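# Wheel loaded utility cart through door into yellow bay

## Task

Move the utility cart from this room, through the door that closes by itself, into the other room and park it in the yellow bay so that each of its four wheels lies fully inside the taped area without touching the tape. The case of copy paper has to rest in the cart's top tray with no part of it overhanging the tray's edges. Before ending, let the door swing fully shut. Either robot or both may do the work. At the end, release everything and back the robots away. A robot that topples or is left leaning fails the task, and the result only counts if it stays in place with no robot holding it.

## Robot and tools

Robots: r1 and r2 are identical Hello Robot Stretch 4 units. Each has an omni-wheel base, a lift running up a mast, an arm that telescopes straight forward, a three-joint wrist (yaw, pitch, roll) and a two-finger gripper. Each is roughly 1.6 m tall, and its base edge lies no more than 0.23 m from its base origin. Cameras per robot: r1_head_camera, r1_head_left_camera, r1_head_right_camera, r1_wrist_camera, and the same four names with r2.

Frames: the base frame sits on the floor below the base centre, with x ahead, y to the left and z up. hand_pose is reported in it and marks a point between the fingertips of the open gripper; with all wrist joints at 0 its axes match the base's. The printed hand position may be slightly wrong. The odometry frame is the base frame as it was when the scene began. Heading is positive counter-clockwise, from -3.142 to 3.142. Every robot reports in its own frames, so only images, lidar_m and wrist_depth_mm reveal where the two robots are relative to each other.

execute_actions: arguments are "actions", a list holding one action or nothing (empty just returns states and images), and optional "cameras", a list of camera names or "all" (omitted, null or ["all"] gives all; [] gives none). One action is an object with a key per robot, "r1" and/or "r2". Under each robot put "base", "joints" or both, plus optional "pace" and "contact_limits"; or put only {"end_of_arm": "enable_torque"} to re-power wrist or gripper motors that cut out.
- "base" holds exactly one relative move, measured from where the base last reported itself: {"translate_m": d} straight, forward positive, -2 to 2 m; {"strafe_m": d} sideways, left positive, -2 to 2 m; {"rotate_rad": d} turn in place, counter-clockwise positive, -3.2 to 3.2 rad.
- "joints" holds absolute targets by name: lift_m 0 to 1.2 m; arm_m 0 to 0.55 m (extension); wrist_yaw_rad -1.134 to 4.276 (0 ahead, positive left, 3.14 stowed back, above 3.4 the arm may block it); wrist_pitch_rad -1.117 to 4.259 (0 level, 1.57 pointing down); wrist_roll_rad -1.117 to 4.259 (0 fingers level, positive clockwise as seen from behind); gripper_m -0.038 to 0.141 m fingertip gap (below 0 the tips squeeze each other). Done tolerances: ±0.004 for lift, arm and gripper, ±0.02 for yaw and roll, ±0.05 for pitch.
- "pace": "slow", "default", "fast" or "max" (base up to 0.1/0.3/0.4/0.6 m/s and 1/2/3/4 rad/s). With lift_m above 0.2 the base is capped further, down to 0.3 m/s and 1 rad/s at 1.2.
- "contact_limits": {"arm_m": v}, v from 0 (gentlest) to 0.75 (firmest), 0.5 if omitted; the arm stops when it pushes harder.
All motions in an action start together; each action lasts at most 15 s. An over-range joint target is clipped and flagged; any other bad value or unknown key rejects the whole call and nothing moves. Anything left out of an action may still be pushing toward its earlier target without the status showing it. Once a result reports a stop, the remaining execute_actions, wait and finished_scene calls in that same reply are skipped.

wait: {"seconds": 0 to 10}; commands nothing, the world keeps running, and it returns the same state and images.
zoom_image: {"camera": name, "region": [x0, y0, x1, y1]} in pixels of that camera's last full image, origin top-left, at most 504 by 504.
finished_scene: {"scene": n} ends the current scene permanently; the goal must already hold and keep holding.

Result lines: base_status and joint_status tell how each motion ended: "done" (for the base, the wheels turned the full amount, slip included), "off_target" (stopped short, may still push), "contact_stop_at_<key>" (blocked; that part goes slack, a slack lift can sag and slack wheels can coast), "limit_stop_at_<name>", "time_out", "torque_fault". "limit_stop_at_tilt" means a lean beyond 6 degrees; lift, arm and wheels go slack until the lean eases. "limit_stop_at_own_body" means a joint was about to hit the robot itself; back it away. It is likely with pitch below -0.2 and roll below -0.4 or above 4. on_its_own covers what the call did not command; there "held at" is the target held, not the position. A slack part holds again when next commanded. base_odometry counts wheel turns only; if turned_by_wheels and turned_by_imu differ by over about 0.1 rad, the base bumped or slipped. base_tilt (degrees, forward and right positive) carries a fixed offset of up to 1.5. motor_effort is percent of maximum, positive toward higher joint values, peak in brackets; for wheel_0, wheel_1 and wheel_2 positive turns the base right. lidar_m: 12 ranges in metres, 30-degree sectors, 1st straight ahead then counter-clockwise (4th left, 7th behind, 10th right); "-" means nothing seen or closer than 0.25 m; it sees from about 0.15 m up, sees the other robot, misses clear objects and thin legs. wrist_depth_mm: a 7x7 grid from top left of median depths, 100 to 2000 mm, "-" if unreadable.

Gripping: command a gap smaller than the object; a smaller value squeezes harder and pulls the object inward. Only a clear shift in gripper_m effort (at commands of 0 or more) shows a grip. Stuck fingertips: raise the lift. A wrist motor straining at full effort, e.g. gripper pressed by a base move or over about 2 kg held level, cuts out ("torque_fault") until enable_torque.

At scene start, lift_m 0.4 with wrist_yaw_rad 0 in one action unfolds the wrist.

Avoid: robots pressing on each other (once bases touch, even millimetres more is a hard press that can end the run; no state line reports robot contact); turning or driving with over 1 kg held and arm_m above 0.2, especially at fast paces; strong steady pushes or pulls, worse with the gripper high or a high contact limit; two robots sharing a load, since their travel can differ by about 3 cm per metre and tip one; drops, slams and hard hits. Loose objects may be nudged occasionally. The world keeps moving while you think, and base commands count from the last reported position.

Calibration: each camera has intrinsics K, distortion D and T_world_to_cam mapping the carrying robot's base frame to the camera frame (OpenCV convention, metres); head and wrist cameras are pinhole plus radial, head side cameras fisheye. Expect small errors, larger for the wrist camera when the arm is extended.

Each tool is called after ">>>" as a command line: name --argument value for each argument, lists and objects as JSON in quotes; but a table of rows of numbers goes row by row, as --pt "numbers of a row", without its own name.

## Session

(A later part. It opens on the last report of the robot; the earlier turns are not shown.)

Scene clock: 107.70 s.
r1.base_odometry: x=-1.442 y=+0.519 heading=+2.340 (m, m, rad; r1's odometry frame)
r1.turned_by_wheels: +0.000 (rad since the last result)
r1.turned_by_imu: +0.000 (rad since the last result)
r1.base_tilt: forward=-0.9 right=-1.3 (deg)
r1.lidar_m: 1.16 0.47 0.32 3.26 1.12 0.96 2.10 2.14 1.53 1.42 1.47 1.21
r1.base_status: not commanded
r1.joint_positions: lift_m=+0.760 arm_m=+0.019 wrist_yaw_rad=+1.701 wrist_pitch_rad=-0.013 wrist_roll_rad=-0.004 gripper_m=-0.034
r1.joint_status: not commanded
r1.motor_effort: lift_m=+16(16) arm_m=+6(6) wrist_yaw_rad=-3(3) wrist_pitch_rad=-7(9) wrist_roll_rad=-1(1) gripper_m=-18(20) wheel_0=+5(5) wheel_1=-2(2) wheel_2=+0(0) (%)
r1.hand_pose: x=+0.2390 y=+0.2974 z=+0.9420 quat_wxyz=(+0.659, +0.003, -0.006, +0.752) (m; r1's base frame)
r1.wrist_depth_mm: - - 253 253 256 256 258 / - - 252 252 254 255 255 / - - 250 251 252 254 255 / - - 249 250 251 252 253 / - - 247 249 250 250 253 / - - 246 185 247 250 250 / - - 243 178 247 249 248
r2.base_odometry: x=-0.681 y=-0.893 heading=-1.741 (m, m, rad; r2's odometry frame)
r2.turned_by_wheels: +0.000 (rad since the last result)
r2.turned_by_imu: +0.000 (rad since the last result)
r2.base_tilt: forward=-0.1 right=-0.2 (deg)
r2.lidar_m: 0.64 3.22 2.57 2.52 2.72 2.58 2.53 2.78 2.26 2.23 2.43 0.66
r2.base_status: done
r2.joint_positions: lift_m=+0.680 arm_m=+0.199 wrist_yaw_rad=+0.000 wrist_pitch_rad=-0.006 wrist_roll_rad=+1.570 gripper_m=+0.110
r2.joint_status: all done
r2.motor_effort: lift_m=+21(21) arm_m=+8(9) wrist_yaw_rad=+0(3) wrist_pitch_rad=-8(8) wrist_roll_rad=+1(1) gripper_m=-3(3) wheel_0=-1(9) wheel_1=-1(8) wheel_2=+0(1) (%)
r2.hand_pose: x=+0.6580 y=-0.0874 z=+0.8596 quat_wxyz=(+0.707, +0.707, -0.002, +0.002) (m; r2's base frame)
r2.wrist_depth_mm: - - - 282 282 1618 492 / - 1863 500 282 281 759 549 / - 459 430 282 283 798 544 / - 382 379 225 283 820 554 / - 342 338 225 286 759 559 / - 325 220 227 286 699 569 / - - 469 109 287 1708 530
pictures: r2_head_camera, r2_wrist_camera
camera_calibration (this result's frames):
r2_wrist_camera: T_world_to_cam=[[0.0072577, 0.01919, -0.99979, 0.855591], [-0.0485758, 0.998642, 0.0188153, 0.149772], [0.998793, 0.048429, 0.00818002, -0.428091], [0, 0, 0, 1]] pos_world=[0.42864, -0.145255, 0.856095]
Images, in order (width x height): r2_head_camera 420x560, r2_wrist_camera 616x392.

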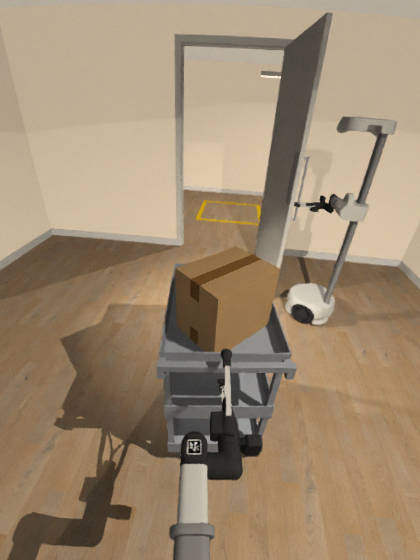

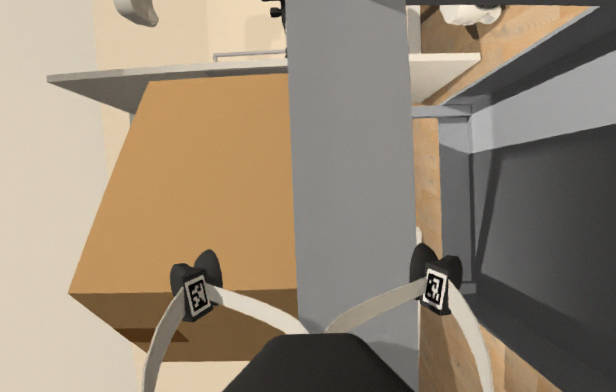

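>>> execute_actions --actions '[{"r2":{"base":{"rotate_rad":-0.08},"joints":{"gripper_m":0.07}}}]' --cameras '[]'

>>> execute_actions --actions '[{"r2":{"base":{"strafe_m":0.04},"joints":{"gripper_m":-0.035}}}]' --cameras '[]'

>>> execute_actions --actions '[{"r2":{"base":{"translate_m":0.4}}}]' --cameras '["r2_head_camera"]'

Scene clock: 111.83 s.
r1.base_odometry: x=-1.442 y=+0.519 heading=+2.340 (m, m, rad; r1's odometry frame)
r1.turned_by_wheels: +0.000 (rad since the last result)
r1.turned_by_imu: +0.000 (rad since the last result)
r1.base_tilt: forward=-0.8 right=-1.3 (deg)
r1.lidar_m: 1.16 0.45 0.31 3.28 1.15 0.95 2.10 2.16 1.51 1.44 1.50 1.23
r1.base_status: not commanded
r1.joint_positions: lift_m=+0.760 arm_m=+0.019 wrist_yaw_rad=+1.701 wrist_pitch_rad=-0.013 wrist_roll_rad=-0.004 gripper_m=-0.034
r1.joint_status: not commanded
r1.motor_effort: lift_m=+16(16) arm_m=+6(6) wrist_yaw_rad=-3(4) wrist_pitch_rad=-8(7) wrist_roll_rad=+0(1) gripper_m=-21(17) wheel_0=+5(5) wheel_1=-2(2) wheel_2=+0(0) (%)
r1.hand_pose: x=+0.2390 y=+0.2974 z=+0.9420 quat_wxyz=(+0.659, +0.003, -0.006, +0.752) (m; r1's base frame)
r1.wrist_depth_mm: - - 254 254 255 257 257 / - - 250 251 255 255 255 / - - 250 250 252 253 253 / - - 249 249 252 252 253 / - - 247 248 250 251 252 / - - 245 184 249 251 251 / - - 246 178 245 248 249
r2.base_odometry: x=-0.681 y=-0.893 heading=-1.820 (m, m, rad; r2's odometry frame)
r2.turned_by_wheels: -0.080 (rad since the last result)
r2.turned_by_imu: -0.082 (rad since the last result)
r2.base_tilt: forward=+0.0 right=-0.3 (deg)
r2.lidar_m: 0.64 0.67 2.59 2.50 2.65 2.61 2.54 2.70 2.29 2.24 2.36 0.70
r2.base_status: done
r2.joint_positions: lift_m=+0.680 arm_m=+0.199 wrist_yaw_rad=+0.000 wrist_pitch_rad=-0.006 wrist_roll_rad=+1.570 gripper_m=+0.070
r2.joint_status: all done
r2.motor_effort: lift_m=+21(22) arm_m=+8(8) wrist_yaw_rad=+2(2) wrist_pitch_rad=-8(7) wrist_roll_rad=+0(2) gripper_m=-1(2) wheel_0=+0(4) wheel_1=+0(5) wheel_2=+0(6) (%)
r2.hand_pose: x=+0.6580 y=-0.0875 z=+0.8596 quat_wxyz=(+0.707, +0.707, -0.002, +0.002) (m; r2's base frame)
r2.wrist_depth_mm: - - - 245 310 1464 1118 / - - - 300 303 1499 452 / - - 517 301 301 768 549 / - - 449 239 298 809 554 / - 404 394 296 297 831 559 / - 353 220 234 218 768 580 / - 329 329 109 291 707 569
pictures: none
No camera images: the call's "cameras" was empty. Leave "cameras" out to get every camera's image.

Scene clock: 113.57 s.
r1.base_odometry: x=-1.442 y=+0.519 heading=+2.340 (m, m, rad; r1's odometry frame)
r1.turned_by_wheels: +0.000 (rad since the last result)
r1.turned_by_imu: +0.000 (rad since the last result)
r1.base_tilt: forward=-0.8 right=-1.2 (deg)
r1.lidar_m: 1.15 0.47 0.31 3.29 1.14 0.96 2.23 2.16 1.53 1.43 1.50 1.23
r1.base_status: not commanded
r1.joint_positions: lift_m=+0.760 arm_m=+0.019 wrist_yaw_rad=+1.701 wrist_pitch_rad=-0.013 wrist_roll_rad=-0.004 gripper_m=-0.034
r1.joint_status: not commanded
r1.motor_effort: lift_m=+16(16) arm_m=+6(6) wrist_yaw_rad=-4(4) wrist_pitch_rad=-8(9) wrist_roll_rad=+0(1) gripper_m=-18(22) wheel_0=+5(5) wheel_1=-2(2) wheel_2=+0(0) (%)
r1.hand_pose: x=+0.2390 y=+0.2974 z=+0.9420 quat_wxyz=(+0.659, +0.003, -0.006, +0.752) (m; r1's base frame)
r1.wrist_depth_mm: - - 253 253 256 255 258 / - - 252 253 254 254 257 / - - 249 251 252 254 254 / - - 250 250 251 253 253 / - - 248 248 250 250 252 / - - 245 185 249 249 251 / - - 245 179 247 248 249
r2.base_odometry: x=-0.642 y=-0.903 heading=-1.821 (m, m, rad; r2's odometry frame)
r2.turned_by_wheels: +0.000 (rad since the last result)
r2.turned_by_imu: -0.001 (rad since the last result)
r2.base_tilt: forward=+0.1 right=-0.1 (deg)
r2.lidar_m: 0.62 3.36 2.56 2.47 2.61 2.60 2.54 2.66 2.35 2.25 2.40 0.67
r2.base_status: done
r2.joint_positions: lift_m=+0.680 arm_m=+0.199 wrist_yaw_rad=+0.004 wrist_pitch_rad=-0.005 wrist_roll_rad=+1.570 gripper_m=-0.034
r2.joint_status: all done
r2.motor_effort: lift_m=+21(21) arm_m=+5(8) wrist_yaw_rad=-11(12) wrist_pitch_rad=-10(12) wrist_roll_rad=+1(1) gripper_m=-22(22) wheel_0=-2(10) wheel_1=+1(8) wheel_2=+0(0) (%)
r2.hand_pose: x=+0.6589 y=-0.0862 z=+0.8593 quat_wxyz=(+0.707, +0.707, +0.000, +0.003) (m; r2's base frame)
r2.wrist_depth_mm: - - - 286 286 854 421 / - - - 286 285 1808 521 / - - 462 285 283 750 539 / - 410 397 223 283 798 554 / - 349 349 221 281 820 559 / - 319 185 220 183 715 569 / - 375 375 109 277 1863 549
pictures: none
No camera images: the call's "cameras" was empty. Leave "cameras" out to get every camera's image.

Scene clock: 116.40 s.
r1.base_odometry: x=-1.442 y=+0.519 heading=+2.340 (m, m, rad; r1's odometry frame)
r1.turned_by_wheels: +0.000 (rad since the last result)
r1.turned_by_imu: +0.000 (rad since the last result)
r1.base_tilt: forward=-0.8 right=-1.2 (deg)
r1.lidar_m: 1.16 0.48 0.33 3.28 0.76 0.92 - 2.13 1.54 1.43 1.47 1.24
r1.base_status: not commanded
r1.joint_positions: lift_m=+0.760 arm_m=+0.019 wrist_yaw_rad=+1.701 wrist_pitch_rad=-0.013 wrist_roll_rad=-0.004 gripper_m=-0.034
r1.joint_status: not commanded
r1.motor_effort: lift_m=+16(16) arm_m=+6(6) wrist_yaw_rad=-3(4) wrist_pitch_rad=-7(6) wrist_roll_rad=-1(0) gripper_m=-17(17) wheel_0=+5(5) wheel_1=-2(2) wheel_2=+0(0) (%)
r1.hand_pose: x=+0.2390 y=+0.2974 z=+0.9420 quat_wxyz=(+0.659, +0.003, -0.006, +0.752) (m; r1's base frame)
r1.wrist_depth_mm: - - 253 255 254 256 257 / - - 252 251 253 254 257 / - - 250 251 252 254 255 / - - 249 249 253 254 253 / 1160 - 246 248 250 251 251 / - - 245 183 249 249 251 / 1138 609 245 179 247 248 249
r2.base_odometry: x=-0.741 y=-1.290 heading=-1.820 (m, m, rad; r2's odometry frame)
r2.turned_by_wheels: +0.001 (rad since the last result)
r2.turned_by_imu: +0.001 (rad since the last result)
r2.base_tilt: forward=+0.1 right=-0.2 (deg)
r2.lidar_m: 0.61 3.05 2.55 2.45 2.59 3.00 2.95 3.09 2.34 2.29 2.43 0.70
r2.base_status: done
r2.joint_positions: lift_m=+0.680 arm_m=+0.199 wrist_yaw_rad=+0.005 wrist_pitch_rad=-0.005 wrist_roll_rad=+1.570 gripper_m=-0.034
r2.joint_status: not commanded
r2.on_its_own: wrist_yaw_rad is at rest, and its effort (-14) is outside its rest range (-13 to +13)
r2.motor_effort: lift_m=+22(22) arm_m=+5(5) wrist_yaw_rad=-14(23) wrist_pitch_rad=-11(10) wrist_roll_rad=+1(0) gripper_m=-22(21) wheel_0=+6(11) wheel_1=+2(8) wheel_2=+1(19) (%)
r2.hand_pose: x=+0.6589 y=-0.0859 z=+0.8594 quat_wxyz=(+0.707, +0.707, +0.000, +0.004) (m; r2's base frame)
r2.wrist_depth_mm: - - - 290 319 327 332 / 1708 1618 1576 303 309 1499 517 / - - 530 296 300 809 544 / - 469 436 286 290 809 549 / - 370 366 224 283 820 559 / - 320 185 216 184 715 569 / - 319 322 109 268 750 569
pictures: r2_head_camera
Images, in order (width x height): r2_head_camera 420x560.

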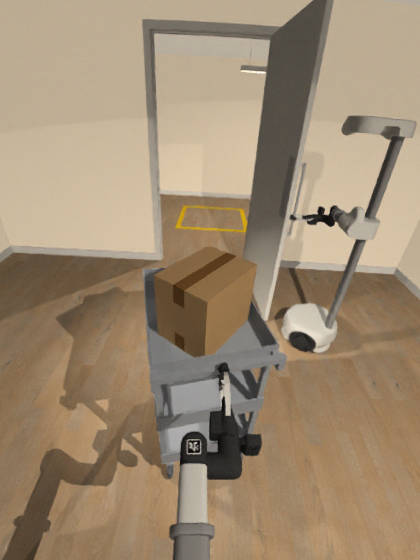

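>>> execute_actions --actions '[{"r2":{"base":{"rotate_rad":-0.05},"pace":"slow"}}]' --cameras '[]'

>>> execute_actions --actions '[{"r2":{"base":{"strafe_m":0.18},"pace":"slow"}}]' --cameras '[]'

>>> execute_actions --actions '[{"r2":{"base":{"translate_m":0.25}}}]' --cameras '["r2_head_camera"]'

Scene clock: 120.97 s.
r1.base_odometry: x=-1.442 y=+0.519 heading=+2.340 (m, m, rad; r1's odometry frame)
r1.turned_by_wheels: +0.000 (rad since the last result)
r1.turned_by_imu: +0.000 (rad since the last result)
r1.base_tilt: forward=-0.9 right=-1.3 (deg)
r1.lidar_m: 1.16 0.46 0.32 3.28 0.78 0.91 - 2.20 1.52 1.44 1.48 1.25
r1.base_status: not commanded
r1.joint_positions: lift_m=+0.760 arm_m=+0.019 wrist_yaw_rad=+1.701 wrist_pitch_rad=-0.013 wrist_roll_rad=-0.004 gripper_m=-0.034
r1.joint_status: not commanded
r1.motor_effort: lift_m=+16(16) arm_m=+6(6) wrist_yaw_rad=-3(3) wrist_pitch_rad=-9(9) wrist_roll_rad=-1(3) gripper_m=-20(19) wheel_0=+5(5) wheel_1=-2(2) wheel_2=+0(0) (%)
r1.hand_pose: x=+0.2390 y=+0.2974 z=+0.9420 quat_wxyz=(+0.659, +0.003, -0.006, +0.752) (m; r1's base frame)
r1.wrist_depth_mm: - - 253 253 254 255 258 / - - 252 251 255 254 256 / - - 252 251 253 254 254 / - - 249 249 251 252 253 / 1160 - 248 249 249 251 252 / - - 246 185 249 250 250 / 1138 647 245 178 246 248 249
r2.base_odometry: x=-0.741 y=-1.290 heading=-1.869 (m, m, rad; r2's odometry frame)
r2.turned_by_wheels: -0.050 (rad since the last result)
r2.turned_by_imu: -0.051 (rad since the last result)
r2.base_tilt: forward=+0.0 right=-0.1 (deg)
r2.lidar_m: 0.57 3.02 2.58 2.47 2.56 3.05 2.94 3.05 2.39 2.29 2.36 0.71
r2.base_status: done
r2.joint_positions: lift_m=+0.680 arm_m=+0.199 wrist_yaw_rad=-0.001 wrist_pitch_rad=-0.005 wrist_roll_rad=+1.570 gripper_m=-0.034
r2.joint_status: not commanded
r2.motor_effort: lift_m=+22(22) arm_m=+5(5) wrist_yaw_rad=+4(61) wrist_pitch_rad=-9(9) wrist_roll_rad=+1(2) gripper_m=-22(24) wheel_0=+2(15) wheel_1=+3(7) wheel_2=+0(15) (%)
r2.hand_pose: x=+0.6584 y=-0.0878 z=+0.8594 quat_wxyz=(+0.707, +0.707, -0.002, +0.001) (m; r2's base frame)
r2.wrist_depth_mm: - - - 287 - 1229 1098 / - - 1499 324 342 1464 439 / 1921 1921 1921 307 317 1808 530 / - - 473 293 300 768 554 / - 402 384 226 286 820 554 / - 325 185 214 185 715 574 / 1921 298 298 109 262 798 564
pictures: none
No camera images: the call's "cameras" was empty. Leave "cameras" out to get every camera's image.

Scene clock: 123.90 s.
r1.base_odometry: x=-1.442 y=+0.519 heading=+2.340 (m, m, rad; r1's odometry frame)
r1.turned_by_wheels: +0.000 (rad since the last result)
r1.turned_by_imu: +0.000 (rad since the last result)
r1.base_tilt: forward=-0.9 right=-1.3 (deg)
r1.lidar_m: 1.14 0.48 0.33 3.25 0.77 0.96 - 2.14 1.53 1.44 1.48 1.21
r1.base_status: not commanded
r1.joint_positions: lift_m=+0.760 arm_m=+0.019 wrist_yaw_rad=+1.701 wrist_pitch_rad=-0.013 wrist_roll_rad=-0.004 gripper_m=-0.034
r1.joint_status: not commanded
r1.motor_effort: lift_m=+16(16) arm_m=+6(6) wrist_yaw_rad=-4(3) wrist_pitch_rad=-8(8) wrist_roll_rad=-1(1) gripper_m=-17(18) wheel_0=+5(5) wheel_1=-2(2) wheel_2=+0(0) (%)
r1.hand_pose: x=+0.2390 y=+0.2974 z=+0.9420 quat_wxyz=(+0.659, +0.003, -0.006, +0.752) (m; r1's base frame)
r1.wrist_depth_mm: - - 253 254 255 256 255 / - - 253 252 253 253 256 / - - 251 250 252 253 255 / - - 250 249 252 253 254 / 1182 - 248 249 251 250 252 / - - 245 185 248 250 250 / 1160 580 245 179 248 250 249
r2.base_odometry: x=-0.569 y=-1.343 heading=-1.870 (m, m, rad; r2's odometry frame)
r2.turned_by_wheels: -0.001 (rad since the last result)
r2.turned_by_imu: -0.003 (rad since the last result)
r2.base_tilt: forward=+0.1 right=-0.2 (deg)
r2.lidar_m: 0.62 3.00 2.39 2.28 2.35 3.07 2.95 3.07 2.55 2.47 2.57 0.66
r2.base_status: done
r2.joint_positions: lift_m=+0.680 arm_m=+0.199 wrist_yaw_rad=-0.005 wrist_pitch_rad=-0.005 wrist_roll_rad=+1.570 gripper_m=-0.034
r2.joint_status: not commanded
r2.on_its_own: wrist_yaw_rad is at rest, and its effort (+16) is outside its rest range (-13 to +13)
r2.motor_effort: lift_m=+22(22) arm_m=+5(5) wrist_yaw_rad=+16(26) wrist_pitch_rad=-8(11) wrist_roll_rad=+1(1) gripper_m=-17(23) wheel_0=-8(12) wheel_1=+1(6) wheel_2=-2(3) (%)
r2.hand_pose: x=+0.6581 y=-0.0888 z=+0.8594 quat_wxyz=(+0.707, +0.707, -0.003, +0.000) (m; r2's base frame)
r2.wrist_depth_mm: - - - 287 287 866 421 / 1661 1618 1576 286 286 1576 521 / - - 459 283 285 750 554 / - 413 394 223 282 809 549 / - 351 347 221 279 820 554 / - 317 185 219 184 707 574 / - 375 377 109 276 1863 564
pictures: none
No camera images: the call's "cameras" was empty. Leave "cameras" out to get every camera's image.

Scene clock: 126.20 s.
r1.base_odometry: x=-1.442 y=+0.519 heading=+2.340 (m, m, rad; r1's odometry frame)
r1.turned_by_wheels: +0.000 (rad since the last result)
r1.turned_by_imu: +0.000 (rad since the last result)
r1.base_tilt: forward=-0.9 right=-1.3 (deg)
r1.lidar_m: 1.15 0.43 0.33 0.81 0.81 0.98 - 2.15 1.53 1.44 1.49 1.22
r1.base_status: not commanded
r1.joint_positions: lift_m=+0.760 arm_m=+0.019 wrist_yaw_rad=+1.701 wrist_pitch_rad=-0.013 wrist_roll_rad=-0.004 gripper_m=-0.034
r1.joint_status: not commanded
r1.motor_effort: lift_m=+16(16) arm_m=+6(6) wrist_yaw_rad=-4(3) wrist_pitch_rad=-8(8) wrist_roll_rad=-1(1) gripper_m=-18(16) wheel_0=+5(5) wheel_1=-2(2) wheel_2=+0(0) (%)
r1.hand_pose: x=+0.2390 y=+0.2974 z=+0.9420 quat_wxyz=(+0.659, +0.003, -0.006, +0.752) (m; r1's base frame)
r1.wrist_depth_mm: - - 254 254 255 255 256 / - - 252 252 254 255 257 / - - 250 251 252 253 255 / 891 - 249 250 253 252 253 / 878 1229 249 248 249 250 252 / - 809 246 184 249 249 251 / 1205 615 245 179 245 249 248
r2.base_odometry: x=-0.642 y=-1.582 heading=-1.870 (m, m, rad; r2's odometry frame)
r2.turned_by_wheels: +0.000 (rad since the last result)
r2.turned_by_imu: +0.000 (rad since the last result)
r2.base_tilt: forward=+0.1 right=-0.3 (deg)
r2.lidar_m: 0.60 2.73 2.39 2.29 2.36 3.26 3.23 3.31 2.57 2.47 2.58 0.69
r2.base_status: done
r2.joint_positions: lift_m=+0.680 arm_m=+0.199 wrist_yaw_rad=+0.003 wrist_pitch_rad=-0.005 wrist_roll_rad=+1.570 gripper_m=-0.034
r2.joint_status: not commanded
r2.motor_effort: lift_m=+21(22) arm_m=+5(5) wrist_yaw_rad=-8(29) wrist_pitch_rad=-8(11) wrist_roll_rad=+0(2) gripper_m=-21(19) wheel_0=+4(10) wheel_1=+1(7) wheel_2=-2(19) (%)
r2.hand_pose: x=+0.6587 y=-0.0866 z=+0.8595 quat_wxyz=(+0.707, +0.707, -0.001, +0.003) (m; r2's base frame)
r2.wrist_depth_mm: 1308 1255 1255 291 309 319 317 / 1576 1618 1708 300 301 1661 512 / - - 512 293 294 750 544 / - 442 421 229 290 809 549 / - 364 362 223 282 820 549 / - 317 185 218 185 707 569 / - 330 330 109 268 723 574
pictures: r2_head_camera
Images, in order (width x height): r2_head_camera 420x560.

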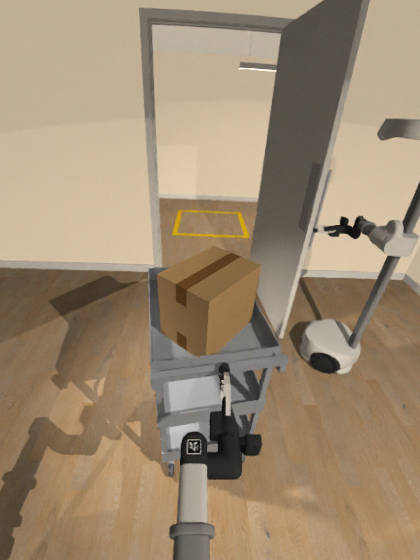

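>>> execute_actions --actions '[{"r2":{"base":{"strafe_m":0.14},"pace":"slow"}}]' --cameras '[]'

>>> execute_actions --actions '[{"r2":{"base":{"translate_m":0.3}}}]' --cameras '["r2_head_camera"]'

Scene clock: 132.20 s.
r1.base_odometry: x=-1.442 y=+0.519 heading=+2.340 (m, m, rad; r1's odometry frame)
r1.turned_by_wheels: +0.000 (rad since the last result)
r1.turned_by_imu: +0.000 (rad since the last result)
r1.base_tilt: forward=-0.9 right=-1.3 (deg)
r1.lidar_m: 1.13 0.45 0.31 0.79 0.82 1.17 - 2.14 1.51 1.45 1.50 1.26
r1.base_status: not commanded
r1.joint_positions: lift_m=+0.760 arm_m=+0.019 wrist_yaw_rad=+1.701 wrist_pitch_rad=-0.013 wrist_roll_rad=-0.004 gripper_m=-0.034
r1.joint_status: not commanded
r1.motor_effort: lift_m=+16(16) arm_m=+6(6) wrist_yaw_rad=-3(4) wrist_pitch_rad=-6(6) wrist_roll_rad=-1(1) gripper_m=-19(19) wheel_0=+5(5) wheel_1=-2(2) wheel_2=+0(0) (%)
r1.hand_pose: x=+0.2390 y=+0.2974 z=+0.9420 quat_wxyz=(+0.659, +0.003, -0.006, +0.752) (m; r1's base frame)
r1.wrist_depth_mm: - - 254 253 256 257 258 / - - 252 251 254 254 255 / - - 251 252 252 252 254 / 904 - 250 250 251 252 252 / 891 1281 248 247 249 252 252 / 1308 866 247 184 250 250 250 / 1205 469 244 179 245 248 248
r2.base_odometry: x=-0.509 y=-1.623 heading=-1.871 (m, m, rad; r2's odometry frame)
r2.turned_by_wheels: -0.001 (rad since the last result)
r2.turned_by_imu: -0.004 (rad since the last result)
r2.base_tilt: forward=+0.0 right=-0.2 (deg)
r2.lidar_m: 0.63 2.73 2.23 2.15 2.23 3.09 3.22 3.31 2.68 2.60 2.72 0.66
r2.base_status: done
r2.joint_positions: lift_m=+0.680 arm_m=+0.199 wrist_yaw_rad=-0.005 wrist_pitch_rad=-0.005 wrist_roll_rad=+1.570 gripper_m=-0.034
r2.joint_status: not commanded
r2.on_its_own: wrist_yaw_rad is at rest, and its effort (+16) is outside its rest range (-13 to +13)
r2.motor_effort: lift_m=+22(21) arm_m=+5(5) wrist_yaw_rad=+16(29) wrist_pitch_rad=-10(10) wrist_roll_rad=+2(0) gripper_m=-22(19) wheel_0=-7(13) wheel_1=+0(5) wheel_2=-3(3) (%)
r2.hand_pose: x=+0.6581 y=-0.0888 z=+0.8594 quat_wxyz=(+0.707, +0.707, -0.003, +0.000) (m; r2's base frame)
r2.wrist_depth_mm: 1366 1397 1430 274 274 1464 1182 / 1983 1808 500 276 276 820 539 / - 462 433 276 278 798 544 / - 387 382 220 279 820 554 / - 345 342 220 278 820 554 / - 317 185 220 184 668 569 / - - 424 109 282 1921 521
pictures: none
No camera images: the call's "cameras" was empty. Leave "cameras" out to get every camera's image.

Scene clock: 134.67 s.
r1.base_odometry: x=-1.442 y=+0.519 heading=+2.340 (m, m, rad; r1's odometry frame)
r1.turned_by_wheels: +0.000 (rad since the last result)
r1.turned_by_imu: +0.000 (rad since the last result)
r1.base_tilt: forward=-0.9 right=-1.3 (deg)
r1.lidar_m: 1.14 0.47 0.33 0.87 0.86 1.42 - 2.15 1.49 1.43 1.47 1.21
r1.base_status: not commanded
r1.joint_positions: lift_m=+0.760 arm_m=+0.019 wrist_yaw_rad=+1.701 wrist_pitch_rad=-0.013 wrist_roll_rad=-0.004 gripper_m=-0.034
r1.joint_status: not commanded
r1.motor_effort: lift_m=+16(16) arm_m=+6(6) wrist_yaw_rad=-4(4) wrist_pitch_rad=-7(9) wrist_roll_rad=-1(0) gripper_m=-17(20) wheel_0=+5(5) wheel_1=-2(2) wheel_2=+0(0) (%)
r1.hand_pose: x=+0.2390 y=+0.2974 z=+0.9420 quat_wxyz=(+0.659, +0.003, -0.006, +0.752) (m; r1's base frame)
r1.wrist_depth_mm: - - 254 253 255 254 257 / - - 252 252 254 254 256 / - - 250 251 253 253 254 / - 946 250 250 250 251 254 / 1060 904 248 249 250 250 252 / - - 245 184 249 249 249 / 1025 615 244 178 248 248 250
r2.base_odometry: x=-0.597 y=-1.910 heading=-1.870 (m, m, rad; r2's odometry frame)
r2.turned_by_wheels: +0.000 (rad since the last result)
r2.turned_by_imu: +0.000 (rad since the last result)
r2.base_tilt: forward=+0.1 right=-0.2 (deg)
r2.lidar_m: 0.61 2.44 2.25 2.16 2.25 3.08 3.53 3.62 2.70 2.59 1.45 0.67
r2.base_status: done
r2.joint_positions: lift_m=+0.680 arm_m=+0.199 wrist_yaw_rad=+0.004 wrist_pitch_rad=-0.005 wrist_roll_rad=+1.570 gripper_m=-0.034
r2.joint_status: not commanded
r2.motor_effort: lift_m=+21(21) arm_m=+5(5) wrist_yaw_rad=-9(28) wrist_pitch_rad=-8(9) wrist_roll_rad=+2(1) gripper_m=-20(25) wheel_0=+4(11) wheel_1=+2(8) wheel_2=+0(20) (%)
r2.hand_pose: x=+0.6588 y=-0.0863 z=+0.8594 quat_wxyz=(+0.707, +0.707, -0.001, +0.003) (m; r2's base frame)
r2.wrist_depth_mm: 1366 1397 1430 296 300 314 322 / 1756 1863 - 293 296 1756 508 / 1921 - 484 287 289 750 544 / 1921 433 413 226 283 798 549 / 1921 357 355 221 282 809 559 / 1983 315 185 217 185 715 574 / 1983 345 345 109 272 732 569
pictures: r2_head_camera
Images, in order (width x height): r2_head_camera 420x560.

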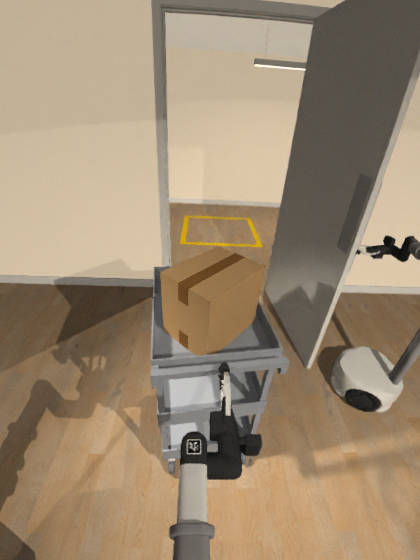

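>>> execute_actions --actions '[{"r2":{"joints":{"gripper_m":0.05}}}]' --cameras '[]'

>>> execute_actions --actions '[{"r2":{"joints":{"wrist_yaw_rad":0.4,"arm_m":0.185}}}]' --cameras '[]'

>>> execute_actions --actions '[{"r2":{"joints":{"gripper_m":-0.035}}}]' --cameras '[]'

>>> execute_actions --actions '[{"r2":{"base":{"translate_m":0.25}}}]' --cameras '["r2_head_camera"]'

Scene clock: 143.40 s.
r1.base_odometry: x=-1.442 y=+0.519 heading=+2.340 (m, m, rad; r1's odometry frame)
r1.turned_by_wheels: +0.000 (rad since the last result)
r1.turned_by_imu: +0.000 (rad since the last result)
r1.base_tilt: forward=-0.8 right=-1.2 (deg)
r1.lidar_m: 1.15 0.47 0.30 0.86 0.87 1.41 - 2.13 1.53 1.42 1.51 1.21
r1.base_status: not commanded
r1.joint_positions: lift_m=+0.760 arm_m=+0.019 wrist_yaw_rad=+1.701 wrist_pitch_rad=-0.013 wrist_roll_rad=-0.004 gripper_m=-0.034
r1.joint_status: not commanded
r1.motor_effort: lift_m=+16(16) arm_m=+6(6) wrist_yaw_rad=-3(4) wrist_pitch_rad=-7(7) wrist_roll_rad=-1(2) gripper_m=-17(17) wheel_0=+5(5) wheel_1=-2(1) wheel_2=+0(0) (%)
r1.hand_pose: x=+0.2390 y=+0.2974 z=+0.9420 quat_wxyz=(+0.659, +0.003, -0.006, +0.752) (m; r1's base frame)
r1.wrist_depth_mm: - - 254 254 255 256 258 / - - 251 253 254 255 257 / - - 251 251 253 254 255 / - 946 249 249 253 252 254 / 1025 904 249 250 251 251 251 / - 1281 245 184 248 250 251 / - 603 244 178 247 249 249
r2.base_odometry: x=-0.597 y=-1.910 heading=-1.870 (m, m, rad; r2's odometry frame)
r2.turned_by_wheels: +0.000 (rad since the last result)
r2.turned_by_imu: -0.002 (rad since the last result)
r2.base_tilt: forward=+0.1 right=-0.2 (deg)
r2.lidar_m: 0.62 2.45 2.26 2.15 2.24 3.08 3.53 3.61 2.70 2.59 1.45 0.69
r2.base_status: not commanded
r2.joint_positions: lift_m=+0.680 arm_m=+0.199 wrist_yaw_rad=+0.000 wrist_pitch_rad=-0.006 wrist_roll_rad=+1.570 gripper_m=+0.050
r2.joint_status: all done
r2.motor_effort: lift_m=+22(22) arm_m=+5(5) wrist_yaw_rad=+2(9) wrist_pitch_rad=-9(8) wrist_roll_rad=+1(2) gripper_m=-4(22) wheel_0=+2(4) wheel_1=+1(2) wheel_2=+0(0) (%)
r2.hand_pose: x=+0.6585 y=-0.0873 z=+0.8596 quat_wxyz=(+0.707, +0.707, -0.002, +0.002) (m; r2's base frame)
r2.wrist_depth_mm: 1336 1366 1397 294 312 322 320 / 1863 1863 1921 306 310 1756 517 / 1921 - 504 301 303 750 549 / 1921 459 430 238 297 809 554 / 1921 370 370 234 293 831 559 / 1983 325 206 229 283 768 569 / 1983 355 357 109 283 668 569
pictures: none
No camera images: the call's "cameras" was empty. Leave "cameras" out to get every camera's image.

Scene clock: 144.20 s.
r1.base_odometry: x=-1.442 y=+0.519 heading=+2.340 (m, m, rad; r1's odometry frame)
r1.turned_by_wheels: +0.000 (rad since the last result)
r1.turned_by_imu: +0.000 (rad since the last result)
r1.base_tilt: forward=-0.9 right=-1.2 (deg)
r1.lidar_m: 1.14 0.48 0.32 0.85 0.88 1.39 - 2.16 1.54 1.42 1.51 1.22
r1.base_status: not commanded
r1.joint_positions: lift_m=+0.760 arm_m=+0.019 wrist_yaw_rad=+1.701 wrist_pitch_rad=-0.013 wrist_roll_rad=-0.004 gripper_m=-0.034
r1.joint_status: not commanded
r1.motor_effort: lift_m=+16(16) arm_m=+6(6) wrist_yaw_rad=-3(3) wrist_pitch_rad=-7(9) wrist_roll_rad=-2(2) gripper_m=-17(17) wheel_0=+5(5) wheel_1=-2(2) wheel_2=+0(0) (%)
r1.hand_pose: x=+0.2390 y=+0.2974 z=+0.9420 quat_wxyz=(+0.659, +0.003, -0.006, +0.752) (m; r1's base frame)
r1.wrist_depth_mm: - - 254 254 254 257 258 / - - 252 253 255 255 257 / - - 250 250 253 254 254 / - 960 248 250 252 252 254 / 1060 904 248 249 250 250 252 / - 1308 245 183 249 249 251 / - 615 245 179 247 248 248
r2.base_odometry: x=-0.597 y=-1.910 heading=-1.870 (m, m, rad; r2's odometry frame)
r2.turned_by_wheels: +0.000 (rad since the last result)
r2.turned_by_imu: +0.000 (rad since the last result)
r2.base_tilt: forward=+0.3 right=-0.2 (deg)
r2.lidar_m: 0.64 2.43 2.23 2.16 2.25 3.06 3.55 3.63 2.72 2.61 1.44 0.69
r2.base_status: not commanded
r2.joint_positions: lift_m=+0.680 arm_m=+0.186 wrist_yaw_rad=+0.400 wrist_pitch_rad=-0.006 wrist_roll_rad=+1.570 gripper_m=+0.050
r2.joint_status: all done
r2.motor_effort: lift_m=+22(21) arm_m=-8(9) wrist_yaw_rad=+2(7) wrist_pitch_rad=-7(9) wrist_roll_rad=+1(2) gripper_m=-1(4) wheel_0=+2(2) wheel_1=+1(1) wheel_2=+0(1) (%)
r2.hand_pose: x=+0.6571 y=+0.0317 z=+0.8596 quat_wxyz=(+0.693, +0.693, +0.138, +0.142) (m; r2's base frame)
r2.wrist_depth_mm: 1756 329 325 178 233 759 539 / 319 307 304 184 239 798 549 / 291 289 287 193 251 798 549 / - 357 364 202 260 759 554 / - - - 211 271 1808 525 / - - 205 219 281 1618 1182 / - - - 109 301 307 1205
pictures: none
No camera images: the call's "cameras" was empty. Leave "cameras" out to get every camera's image.

Scene clock: 145.73 s.
r1.base_odometry: x=-1.442 y=+0.519 heading=+2.340 (m, m, rad; r1's odometry frame)
r1.turned_by_wheels: +0.000 (rad since the last result)
r1.turned_by_imu: +0.000 (rad since the last result)
r1.base_tilt: forward=-0.8 right=-1.2 (deg)
r1.lidar_m: 1.15 0.46 0.33 0.87 0.89 1.43 - 2.17 1.52 1.43 1.48 1.25
r1.base_status: not commanded
r1.joint_positions: lift_m=+0.760 arm_m=+0.019 wrist_yaw_rad=+1.701 wrist_pitch_rad=-0.013 wrist_roll_rad=-0.004 gripper_m=-0.034
r1.joint_status: not commanded
r1.motor_effort: lift_m=+16(16) arm_m=+6(6) wrist_yaw_rad=-3(4) wrist_pitch_rad=-8(8) wrist_roll_rad=+0(0) gripper_m=-18(20) wheel_0=+5(5) wheel_1=-2(2) wheel_2=+0(0) (%)
r1.hand_pose: x=+0.2390 y=+0.2974 z=+0.9420 quat_wxyz=(+0.659, +0.003, -0.006, +0.752) (m; r1's base frame)
r1.wrist_depth_mm: - - 254 254 255 255 258 / - - 251 252 252 255 255 / - - 250 250 253 254 255 / - 946 249 249 251 253 252 / 1098 917 247 248 249 251 253 / - 1281 246 184 248 249 251 / 1042 634 244 179 248 247 250
r2.base_odometry: x=-0.597 y=-1.910 heading=-1.870 (m, m, rad; r2's odometry frame)
r2.turned_by_wheels: +0.000 (rad since the last result)
r2.turned_by_imu: -0.001 (rad since the last result)
r2.base_tilt: forward=+0.2 right=-0.3 (deg)
r2.lidar_m: 0.61 2.44 2.25 2.16 2.24 3.06 3.54 3.63 2.71 2.60 1.42 0.69
r2.base_status: not commanded
r2.joint_positions: lift_m=+0.680 arm_m=+0.186 wrist_yaw_rad=+0.403 wrist_pitch_rad=-0.005 wrist_roll_rad=+1.570 gripper_m=-0.034
r2.joint_status: all done
r2.motor_effort: lift_m=+22(21) arm_m=-8(8) wrist_yaw_rad=-7(9) wrist_pitch_rad=-12(10) wrist_roll_rad=+1(0) gripper_m=-22(24) wheel_0=+1(2) wheel_1=+0(1) wheel_2=+2(2) (%)
r2.hand_pose: x=+0.6569 y=+0.0327 z=+0.8593 quat_wxyz=(+0.693, +0.693, +0.140, +0.143) (m; r2's base frame)
r2.wrist_depth_mm: 1661 315 309 165 220 759 544 / 297 290 287 171 228 778 549 / 277 273 273 180 237 798 544 / - 342 349 188 248 750 544 / - - - 197 259 1863 517 / - - 185 204 183 310 1182 / - - - 109 287 293 1098
pictures: none
No camera images: the call's "cameras" was empty. Leave "cameras" out to get every camera's image.

Scene clock: 148.03 s.
r1.base_odometry: x=-1.442 y=+0.519 heading=+2.340 (m, m, rad; r1's odometry frame)
r1.turned_by_wheels: +0.000 (rad since the last result)
r1.turned_by_imu: +0.000 (rad since the last result)
r1.base_tilt: forward=-0.9 right=-1.3 (deg)
r1.lidar_m: 1.15 0.45 0.31 0.85 1.07 1.33 - 2.18 1.56 1.43 1.49 1.23
r1.base_status: not commanded
r1.joint_positions: lift_m=+0.760 arm_m=+0.019 wrist_yaw_rad=+1.701 wrist_pitch_rad=-0.013 wrist_roll_rad=-0.004 gripper_m=-0.034
r1.joint_status: not commanded
r1.motor_effort: lift_m=+16(16) arm_m=+6(6) wrist_yaw_rad=-4(4) wrist_pitch_rad=-7(9) wrist_roll_rad=-1(2) gripper_m=-17(19) wheel_0=+5(5) wheel_1=-2(1) wheel_2=+0(0) (%)
r1.hand_pose: x=+0.2390 y=+0.2974 z=+0.9420 quat_wxyz=(+0.659, +0.003, -0.006, +0.752) (m; r1's base frame)
r1.wrist_depth_mm: - - 252 254 255 256 256 / - - 251 252 253 255 256 / - - 251 251 252 253 254 / - - 249 248 251 251 254 / - - 248 248 250 252 253 / - - 246 185 249 250 250 / - 492 245 179 247 248 250
r2.base_odometry: x=-0.671 y=-2.149 heading=-1.870 (m, m, rad; r2's odometry frame)
r2.turned_by_wheels: +0.000 (rad since the last result)
r2.turned_by_imu: -0.001 (rad since the last result)
r2.base_tilt: forward=+0.1 right=-0.2 (deg)
r2.lidar_m: 0.60 2.20 2.22 2.14 2.25 3.08 3.83 3.73 2.72 2.60 1.26 0.73
r2.base_status: done
r2.joint_positions: lift_m=+0.680 arm_m=+0.185 wrist_yaw_rad=+0.399 wrist_pitch_rad=-0.005 wrist_roll_rad=+1.570 gripper_m=-0.034
r2.joint_status: not commanded
r2.motor_effort: lift_m=+22(22) arm_m=-3(8) wrist_yaw_rad=+3(13) wrist_pitch_rad=-10(10) wrist_roll_rad=+1(2) gripper_m=-22(25) wheel_0=+1(12) wheel_1=+1(10) wheel_2=-1(17) (%)
r2.hand_pose: x=+0.6562 y=+0.0316 z=+0.8595 quat_wxyz=(+0.693, +0.693, +0.138, +0.142) (m; r2's base frame)
r2.wrist_depth_mm: - 384 375 187 245 741 539 / - 338 332 191 249 788 554 / 309 298 294 194 251 809 544 / 1756 317 322 196 255 820 549 / 1921 410 415 200 258 842 559 / - - 185 202 185 1576 1255 / - - - 109 267 273 276
pictures: r2_head_camera
Images, in order (width x height): r2_head_camera 420x560.

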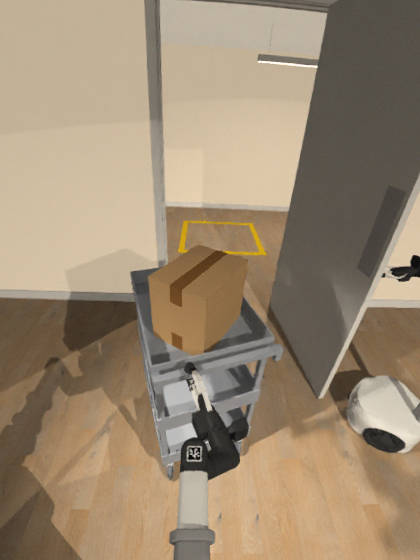

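>>> execute_actions --actions '[{"r2":{"base":{"translate_m":-0.7}}}]' --cameras '["r2_head_camera","r1_head_left_camera"]'

>>> zoom_image --camera "r1_head_left_camera" --region '[0,420,200,620]'

Scene clock: 156.40 s.
r1.base_odometry: x=-1.442 y=+0.519 heading=+2.340 (m, m, rad; r1's odometry frame)
r1.turned_by_wheels: +0.000 (rad since the last result)
r1.turned_by_imu: +0.000 (rad since the last result)
r1.base_tilt: forward=-0.8 right=-1.2 (deg)
r1.lidar_m: 1.14 0.45 0.30 3.29 1.02 1.16 - 2.14 1.51 1.45 1.47 1.22
r1.base_status: not commanded
r1.joint_positions: lift_m=+0.760 arm_m=+0.019 wrist_yaw_rad=+1.701 wrist_pitch_rad=-0.013 wrist_roll_rad=-0.004 gripper_m=-0.034
r1.joint_status: not commanded
r1.motor_effort: lift_m=+16(16) arm_m=+6(6) wrist_yaw_rad=-3(4) wrist_pitch_rad=-7(8) wrist_roll_rad=-2(0) gripper_m=-17(17) wheel_0=+5(5) wheel_1=-2(2) wheel_2=+0(0) (%)
r1.hand_pose: x=+0.2390 y=+0.2974 z=+0.9420 quat_wxyz=(+0.659, +0.003, -0.006, +0.752) (m; r1's base frame)
r1.wrist_depth_mm: - - 251 254 254 256 256 / - - 251 253 254 255 256 / - - 250 250 252 253 253 / 1078 - 250 249 251 253 253 / 1008 1336 248 249 251 252 251 / - - 244 184 249 250 252 / 1255 564 245 179 247 249 249
r2.base_odometry: x=-0.464 y=-1.480 heading=-1.871 (m, m, rad; r2's odometry frame)
r2.turned_by_wheels: +0.000 (rad since the last result)
r2.turned_by_imu: -0.003 (rad since the last result)
r2.base_tilt: forward=+0.1 right=-0.3 (deg)
r2.lidar_m: 0.60 2.91 2.22 2.14 2.24 3.05 3.05 3.15 2.73 2.60 2.71 0.73
r2.base_status: done
r2.joint_positions: lift_m=+0.680 arm_m=+0.185 wrist_yaw_rad=+0.397 wrist_pitch_rad=-0.005 wrist_roll_rad=+1.570 gripper_m=-0.034
r2.joint_status: not commanded
r2.motor_effort: lift_m=+22(21) arm_m=-3(3) wrist_yaw_rad=+11(23) wrist_pitch_rad=-10(12) wrist_roll_rad=+1(1) gripper_m=-22(32) wheel_0=-5(11) wheel_1=-1(8) wheel_2=+0(17) (%)
r2.hand_pose: x=+0.6562 y=+0.0309 z=+0.8594 quat_wxyz=(+0.693, +0.693, +0.138, +0.141) (m; r2's base frame)
r2.wrist_depth_mm: - 382 373 186 244 723 535 / - 332 329 190 247 788 549 / 307 296 291 193 251 798 544 / - 317 324 197 255 809 559 / - 413 415 199 259 854 554 / - - 185 202 185 1618 1229 / - - - 109 268 277 276
pictures: r1_head_left_camera, r2_head_camera
Images, in order (width x height): r1_head_left_camera 420x672, r2_head_camera 420x560.

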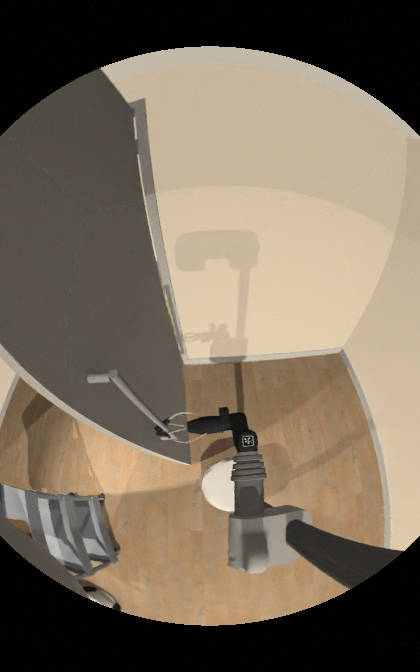

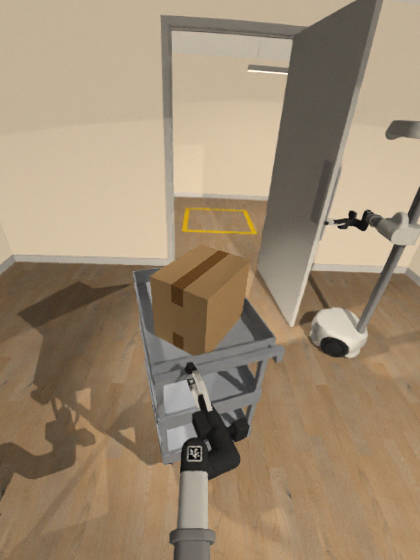

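Region (0, 420, 200, 620) of r1_head_left_camera's 420x672 image, scaled by 2.520, with more detail than that image has.

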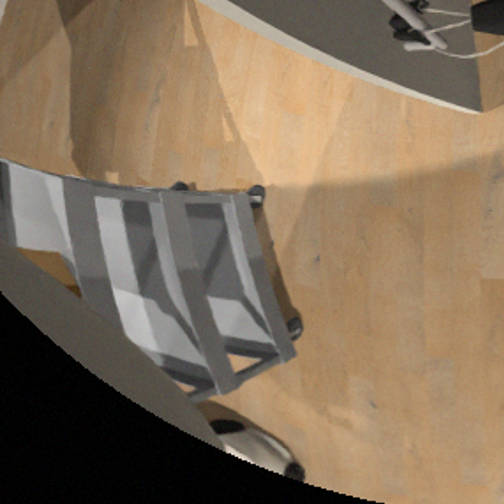

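>>> execute_actions --actions '[{"r2":{"base":{"strafe_m":0.26},"pace":"slow"}}]' --cameras '[]'

>>> execute_actions --actions '[{"r2":{"joints":{"gripper_m":0.13}}}]' --cameras '[]'

>>> execute_actions --actions '[{"r2":{"base":{"strafe_m":0.55},"pace":"fast","joints":{"arm_m":0}}}]' --cameras '["r2_head_right_camera"]'

>>> execute_actions --actions '[{"r2":{"base":{"translate_m":2.0},"pace":"fast","joints":{"wrist_yaw_rad":0,"lift_m":0.655}}}]' --cameras '[]'

>>> execute_actions --actions '[{"r2":{"base":{"rotate_rad":3.11},"pace":"fast"}}]' --cameras '["r2_head_left_camera"]'

Scene clock: 166.57 s.
r1.base_odometry: x=-1.442 y=+0.519 heading=+2.340 (m, m, rad; r1's odometry frame)
r1.turned_by_wheels: +0.000 (rad since the last result)
r1.turned_by_imu: +0.000 (rad since the last result)
r1.base_tilt: forward=-0.9 right=-1.3 (deg)
r1.lidar_m: 1.16 0.46 0.30 1.39 1.05 1.88 - 2.12 1.51 1.43 1.49 1.23
r1.base_status: not commanded
r1.joint_positions: lift_m=+0.760 arm_m=+0.019 wrist_yaw_rad=+1.701 wrist_pitch_rad=-0.013 wrist_roll_rad=-0.004 gripper_m=-0.034
r1.joint_status: not commanded
r1.motor_effort: lift_m=+16(16) arm_m=+6(6) wrist_yaw_rad=-4(3) wrist_pitch_rad=-7(8) wrist_roll_rad=-2(1) gripper_m=-18(21) wheel_0=+5(5) wheel_1=-1(2) wheel_2=+0(0) (%)
r1.hand_pose: x=+0.2390 y=+0.2974 z=+0.9420 quat_wxyz=(+0.659, +0.003, -0.006, +0.752) (m; r1's base frame)
r1.wrist_depth_mm: - - 253 254 256 257 257 / - - 252 253 254 256 255 / - - 251 250 252 254 254 / 1205 - 249 249 251 253 254 / 1060 1229 249 248 251 252 252 / - - 246 183 249 249 250 / 1255 569 245 178 247 248 250
r2.base_odometry: x=-0.216 y=-1.557 heading=-1.871 (m, m, rad; r2's odometry frame)
r2.turned_by_wheels: -0.001 (rad since the last result)
r2.turned_by_imu: -0.005 (rad since the last result)
r2.base_tilt: forward=+0.1 right=-0.2 (deg)
r2.lidar_m: 0.62 2.73 1.97 1.89 1.93 2.69 3.06 3.14 3.00 2.86 2.00 0.62
r2.base_status: done
r2.joint_positions: lift_m=+0.680 arm_m=+0.185 wrist_yaw_rad=+0.394 wrist_pitch_rad=-0.005 wrist_roll_rad=+1.570 gripper_m=-0.034
r2.joint_status: not commanded
r2.on_its_own: wrist_yaw_rad is at rest, and its effort (+19) is outside its rest range (-13 to +13)
r2.motor_effort: lift_m=+22(22) arm_m=-3(3) wrist_yaw_rad=+19(29) wrist_pitch_rad=-10(9) wrist_roll_rad=+1(2) gripper_m=-23(21) wheel_0=-5(13) wheel_1=+0(4) wheel_2=-2(0) (%)
r2.hand_pose: x=+0.6563 y=+0.0300 z=+0.8594 quat_wxyz=(+0.693, +0.693, +0.136, +0.140) (m; r2's base frame)
r2.wrist_depth_mm: 254 253 251 132 187 707 539 / 247 246 245 143 201 732 549 / 251 259 271 155 218 759 544 / - - - 172 236 1808 508 / - - - 189 255 1863 1281 / - - 186 202 185 307 310 / - - - 109 - 1863 1255
pictures: none
No camera images: the call's "cameras" was empty. Leave "cameras" out to get every camera's image.

Scene clock: 169.00 s.
r1.base_odometry: x=-1.442 y=+0.519 heading=+2.340 (m, m, rad; r1's odometry frame)
r1.turned_by_wheels: +0.000 (rad since the last result)
r1.turned_by_imu: +0.000 (rad since the last result)
r1.base_tilt: forward=-0.9 right=-1.3 (deg)
r1.lidar_m: 1.16 0.47 0.32 1.39 1.06 1.89 - 2.17 1.53 1.44 1.52 1.20
r1.base_status: not commanded
r1.joint_positions: lift_m=+0.760 arm_m=+0.019 wrist_yaw_rad=+1.701 wrist_pitch_rad=-0.013 wrist_roll_rad=-0.004 gripper_m=-0.034
r1.joint_status: not commanded
r1.motor_effort: lift_m=+16(16) arm_m=+6(6) wrist_yaw_rad=-4(3) wrist_pitch_rad=-8(8) wrist_roll_rad=+1(0) gripper_m=-19(18) wheel_0=+5(5) wheel_1=-2(2) wheel_2=+0(0) (%)
r1.hand_pose: x=+0.2390 y=+0.2974 z=+0.9420 quat_wxyz=(+0.659, +0.003, -0.006, +0.752) (m; r1's base frame)
r1.wrist_depth_mm: - - 253 254 254 256 257 / - - 251 253 253 255 255 / - - 252 252 254 254 256 / 1182 - 249 249 250 252 254 / 1060 1255 248 249 252 251 252 / - - 246 183 249 250 251 / 1255 569 246 179 247 248 249
r2.base_odometry: x=-0.216 y=-1.557 heading=-1.871 (m, m, rad; r2's odometry frame)
r2.turned_by_wheels: +0.000 (rad since the last result)
r2.turned_by_imu: -0.001 (rad since the last result)
r2.base_tilt: forward=+0.1 right=-0.2 (deg)
r2.lidar_m: 0.61 2.72 1.99 1.90 1.93 2.70 3.05 3.16 2.99 2.86 2.01 0.62
r2.base_status: not commanded
r2.joint_positions: lift_m=+0.680 arm_m=+0.185 wrist_yaw_rad=+0.400 wrist_pitch_rad=-0.006 wrist_roll_rad=+1.570 gripper_m=+0.130
r2.joint_status: all done
r2.motor_effort: lift_m=+22(22) arm_m=-3(3) wrist_yaw_rad=+2(19) wrist_pitch_rad=-6(9) wrist_roll_rad=+1(2) gripper_m=+2(19) wheel_0=-3(6) wheel_1=+0(0) wheel_2=-1(2) (%)
r2.hand_pose: x=+0.6562 y=+0.0317 z=+0.8595 quat_wxyz=(+0.693, +0.693, +0.138, +0.142) (m; r2's base frame)
r2.wrist_depth_mm: 257 257 255 136 191 715 539 / 253 252 251 147 206 732 549 / 255 265 277 161 224 732 549 / - - - 180 245 1863 508 / - - - 200 271 1708 1229 / - - - 208 296 317 322 / - - - 109 - 1708 1255
pictures: none
No camera images: the call's "cameras" was empty. Leave "cameras" out to get every camera's image.

Scene clock: 171.57 s.
r1.base_odometry: x=-1.442 y=+0.519 heading=+2.340 (m, m, rad; r1's odometry frame)
r1.turned_by_wheels: +0.000 (rad since the last result)
r1.turned_by_imu: +0.000 (rad since the last result)
r1.base_tilt: forward=-0.9 right=-1.3 (deg)
r1.lidar_m: 1.16 0.47 0.32 1.35 1.05 4.64 - 2.15 1.53 1.43 1.50 1.24
r1.base_status: not commanded
r1.joint_positions: lift_m=+0.760 arm_m=+0.019 wrist_yaw_rad=+1.701 wrist_pitch_rad=-0.013 wrist_roll_rad=-0.004 gripper_m=-0.034
r1.joint_status: not commanded
r1.motor_effort: lift_m=+16(16) arm_m=+6(6) wrist_yaw_rad=-4(3) wrist_pitch_rad=-8(7) wrist_roll_rad=-2(1) gripper_m=-18(16) wheel_0=+5(5) wheel_1=-2(2) wheel_2=+0(0) (%)
r1.hand_pose: x=+0.2390 y=+0.2974 z=+0.9420 quat_wxyz=(+0.659, +0.003, -0.006, +0.752) (m; r1's base frame)
r1.wrist_depth_mm: - - 252 254 255 255 256 / - - 251 252 254 256 256 / - - 250 251 253 254 255 / 1205 - 249 249 251 251 254 / 1060 1229 248 248 250 250 252 / - - 245 183 249 250 250 / 1255 569 243 178 246 248 249
r2.base_odometry: x=+0.309 y=-1.720 heading=-1.871 (m, m, rad; r2's odometry frame)
r2.turned_by_wheels: +0.000 (rad since the last result)
r2.turned_by_imu: +0.001 (rad since the last result)
r2.base_tilt: forward=+0.1 right=-0.2 (deg)
r2.lidar_m: 2.78 1.94 1.41 1.35 1.40 1.89 3.07 3.17 3.54 3.41 0.88 0.76
r2.base_status: done
r2.joint_positions: lift_m=+0.680 arm_m=+0.003 wrist_yaw_rad=+0.400 wrist_pitch_rad=-0.006 wrist_roll_rad=+1.570 gripper_m=+0.130
r2.joint_status: all done
joint sent to its limit — the command would take r2.arm_m past its lower limit, so that joint was sent only as far as its limit.
r2.motor_effort: lift_m=+21(21) arm_m=-8(9) wrist_yaw_rad=+0(1) wrist_pitch_rad=-7(8) wrist_roll_rad=+1(1) gripper_m=+2(1) wheel_0=-1(13) wheel_1=-1(11) wheel_2=+0(1) (%)
r2.hand_pose: x=+0.4735 y=+0.0318 z=+0.8596 quat_wxyz=(+0.693, +0.693, +0.138, +0.143) (m; r2's base frame)
r2.wrist_depth_mm: - - - - - 1708 1205 / - - - - - 1756 1182 / - - - - - 1808 1229 / - - - - - 1756 1255 / - - - - - 1708 1255 / - - - - 1983 1576 1229 / 1863 1863 1863 109 1808 1708 1229
pictures: r2_head_right_camera
Images, in order (width x height): r2_head_right_camera 420x672.

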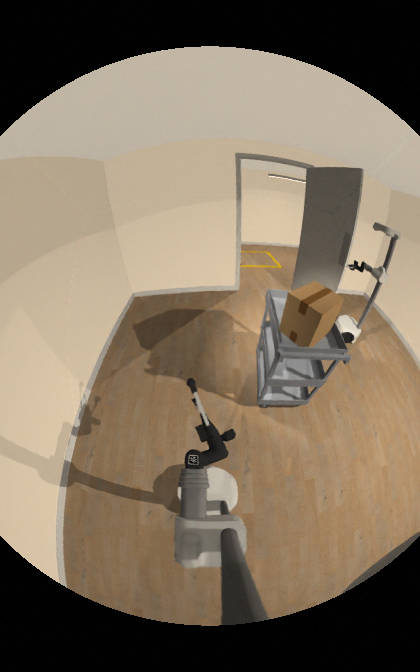

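Scene clock: 177.90 s.
r1.base_odometry: x=-1.442 y=+0.519 heading=+2.340 (m, m, rad; r1's odometry frame)
r1.turned_by_wheels: +0.000 (rad since the last result)
r1.turned_by_imu: +0.000 (rad since the last result)
r1.base_tilt: forward=-0.8 right=-1.3 (deg)
r1.lidar_m: 1.14 0.44 0.33 1.41 1.00 4.57 - 2.14 1.52 1.43 1.48 1.22
r1.base_status: not commanded
r1.joint_positions: lift_m=+0.760 arm_m=+0.019 wrist_yaw_rad=+1.701 wrist_pitch_rad=-0.013 wrist_roll_rad=-0.004 gripper_m=-0.034
r1.joint_status: not commanded
r1.motor_effort: lift_m=+16(16) arm_m=+6(6) wrist_yaw_rad=-4(3) wrist_pitch_rad=-7(9) wrist_roll_rad=-2(0) gripper_m=-16(17) wheel_0=+5(5) wheel_1=-2(2) wheel_2=+0(0) (%)
r1.hand_pose: x=+0.2390 y=+0.2974 z=+0.9420 quat_wxyz=(+0.659, +0.003, -0.006, +0.752) (m; r1's base frame)
r1.wrist_depth_mm: - - 253 253 254 256 257 / - - 252 251 254 255 256 / - - 251 252 252 253 255 / 1205 - 249 248 250 252 254 / 1042 1205 247 249 250 251 252 / - - 246 184 246 248 250 / 1255 569 245 178 249 249 249
r2.base_odometry: x=-0.283 y=-3.630 heading=-1.871 (m, m, rad; r2's odometry frame)
r2.turned_by_wheels: +0.000 (rad since the last result)
r2.turned_by_imu: -0.005 (rad since the last result)
r2.base_tilt: forward=+0.1 right=-0.2 (deg)
r2.lidar_m: 0.79 0.84 1.15 1.36 1.43 1.93 - 0.84 1.02 1.56 1.59 0.83
r2.base_status: done
r2.joint_positions: lift_m=+0.655 arm_m=+0.003 wrist_yaw_rad=+0.000 wrist_pitch_rad=-0.006 wrist_roll_rad=+1.570 gripper_m=+0.130
r2.joint_status: all done
r2.motor_effort: lift_m=+15(18) arm_m=-8(8) wrist_yaw_rad=+0(4) wrist_pitch_rad=-8(6) wrist_roll_rad=+1(1) gripper_m=+5(2) wheel_0=+1(8) wheel_1=+0(6) wheel_2=+0(15) (%)
r2.hand_pose: x=+0.4622 y=-0.0874 z=+0.8352 quat_wxyz=(+0.707, +0.707, -0.002, +0.002) (m; r2's base frame)
r2.wrist_depth_mm: 580 585 580 574 569 569 574 / 580 580 580 574 574 574 580 / 580 580 580 580 580 580 574 / 591 585 591 585 580 574 580 / 591 591 580 580 580 580 580 / 585 591 591 591 585 580 580 / 591 591 591 109 585 591 585
pictures: none
No camera images: the call's "cameras" was empty. Leave "cameras" out to get every camera's image.

Scene clock: 180.37 s.
r1.base_odometry: x=-1.442 y=+0.519 heading=+2.340 (m, m, rad; r1's odometry frame)
r1.turned_by_wheels: +0.000 (rad since the last result)
r1.turned_by_imu: +0.000 (rad since the last result)
r1.base_tilt: forward=-0.8 right=-1.2 (deg)
r1.lidar_m: 1.16 0.46 0.32 1.37 1.03 4.55 - 2.16 1.53 1.44 1.50 1.23
r1.base_status: not commanded
r1.joint_positions: lift_m=+0.760 arm_m=+0.019 wrist_yaw_rad=+1.701 wrist_pitch_rad=-0.013 wrist_roll_rad=-0.004 gripper_m=-0.034
r1.joint_status: not commanded
r1.motor_effort: lift_m=+16(16) arm_m=+6(6) wrist_yaw_rad=-4(3) wrist_pitch_rad=-8(7) wrist_roll_rad=-1(1) gripper_m=-18(17) wheel_0=+6(5) wheel_1=-2(2) wheel_2=+0(0) (%)
r1.hand_pose: x=+0.2390 y=+0.2974 z=+0.9420 quat_wxyz=(+0.659, +0.003, -0.006, +0.752) (m; r1's base frame)
r1.wrist_depth_mm: - - 253 254 254 255 257 / - - 252 251 253 257 255 / - - 249 251 252 253 254 / 1182 - 248 249 251 253 253 / 1078 1255 247 246 250 251 252 / - - 247 185 249 251 250 / 1255 569 245 179 246 249 248
r2.base_odometry: x=-0.282 y=-3.630 heading=+1.239 (m, m, rad; r2's odometry frame)
r2.turned_by_wheels: +3.110 (rad since the last result)
r2.turned_by_imu: +3.130 (rad since the last result)
r2.base_tilt: forward=+0.0 right=-0.2 (deg)
r2.lidar_m: 4.30 0.84 0.93 1.56 1.58 0.85 0.79 0.83 1.10 1.34 1.39 1.85
r2.base_status: done
r2.joint_positions: lift_m=+0.655 arm_m=+0.003 wrist_yaw_rad=+0.000 wrist_pitch_rad=-0.006 wrist_roll_rad=+1.570 gripper_m=+0.130
r2.joint_status: not commanded
r2.motor_effort: lift_m=+19(18) arm_m=-8(8) wrist_yaw_rad=+1(0) wrist_pitch_rad=-7(8) wrist_roll_rad=+1(1) gripper_m=-1(2) wheel_0=-3(9) wheel_1=+0(7) wheel_2=-1(13) (%)
r2.hand_pose: x=+0.4622 y=-0.0874 z=+0.8349 quat_wxyz=(+0.707, +0.707, -0.002, +0.002) (m; r2's base frame)
r2.wrist_depth_mm: - - - - - 1661 1138 / - - - - - 1756 1160 / - - - - - 1756 1182 / - - - - - 1808 1205 / - - - - - 1618 1205 / - - - - - 1576 1229 / - - - 109 - 1661 1229
pictures: r2_head_left_camera
Images, in order (width x height): r2_head_left_camera 420x672.

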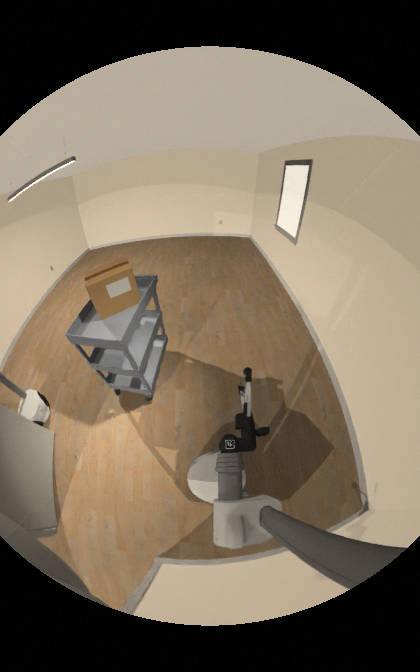

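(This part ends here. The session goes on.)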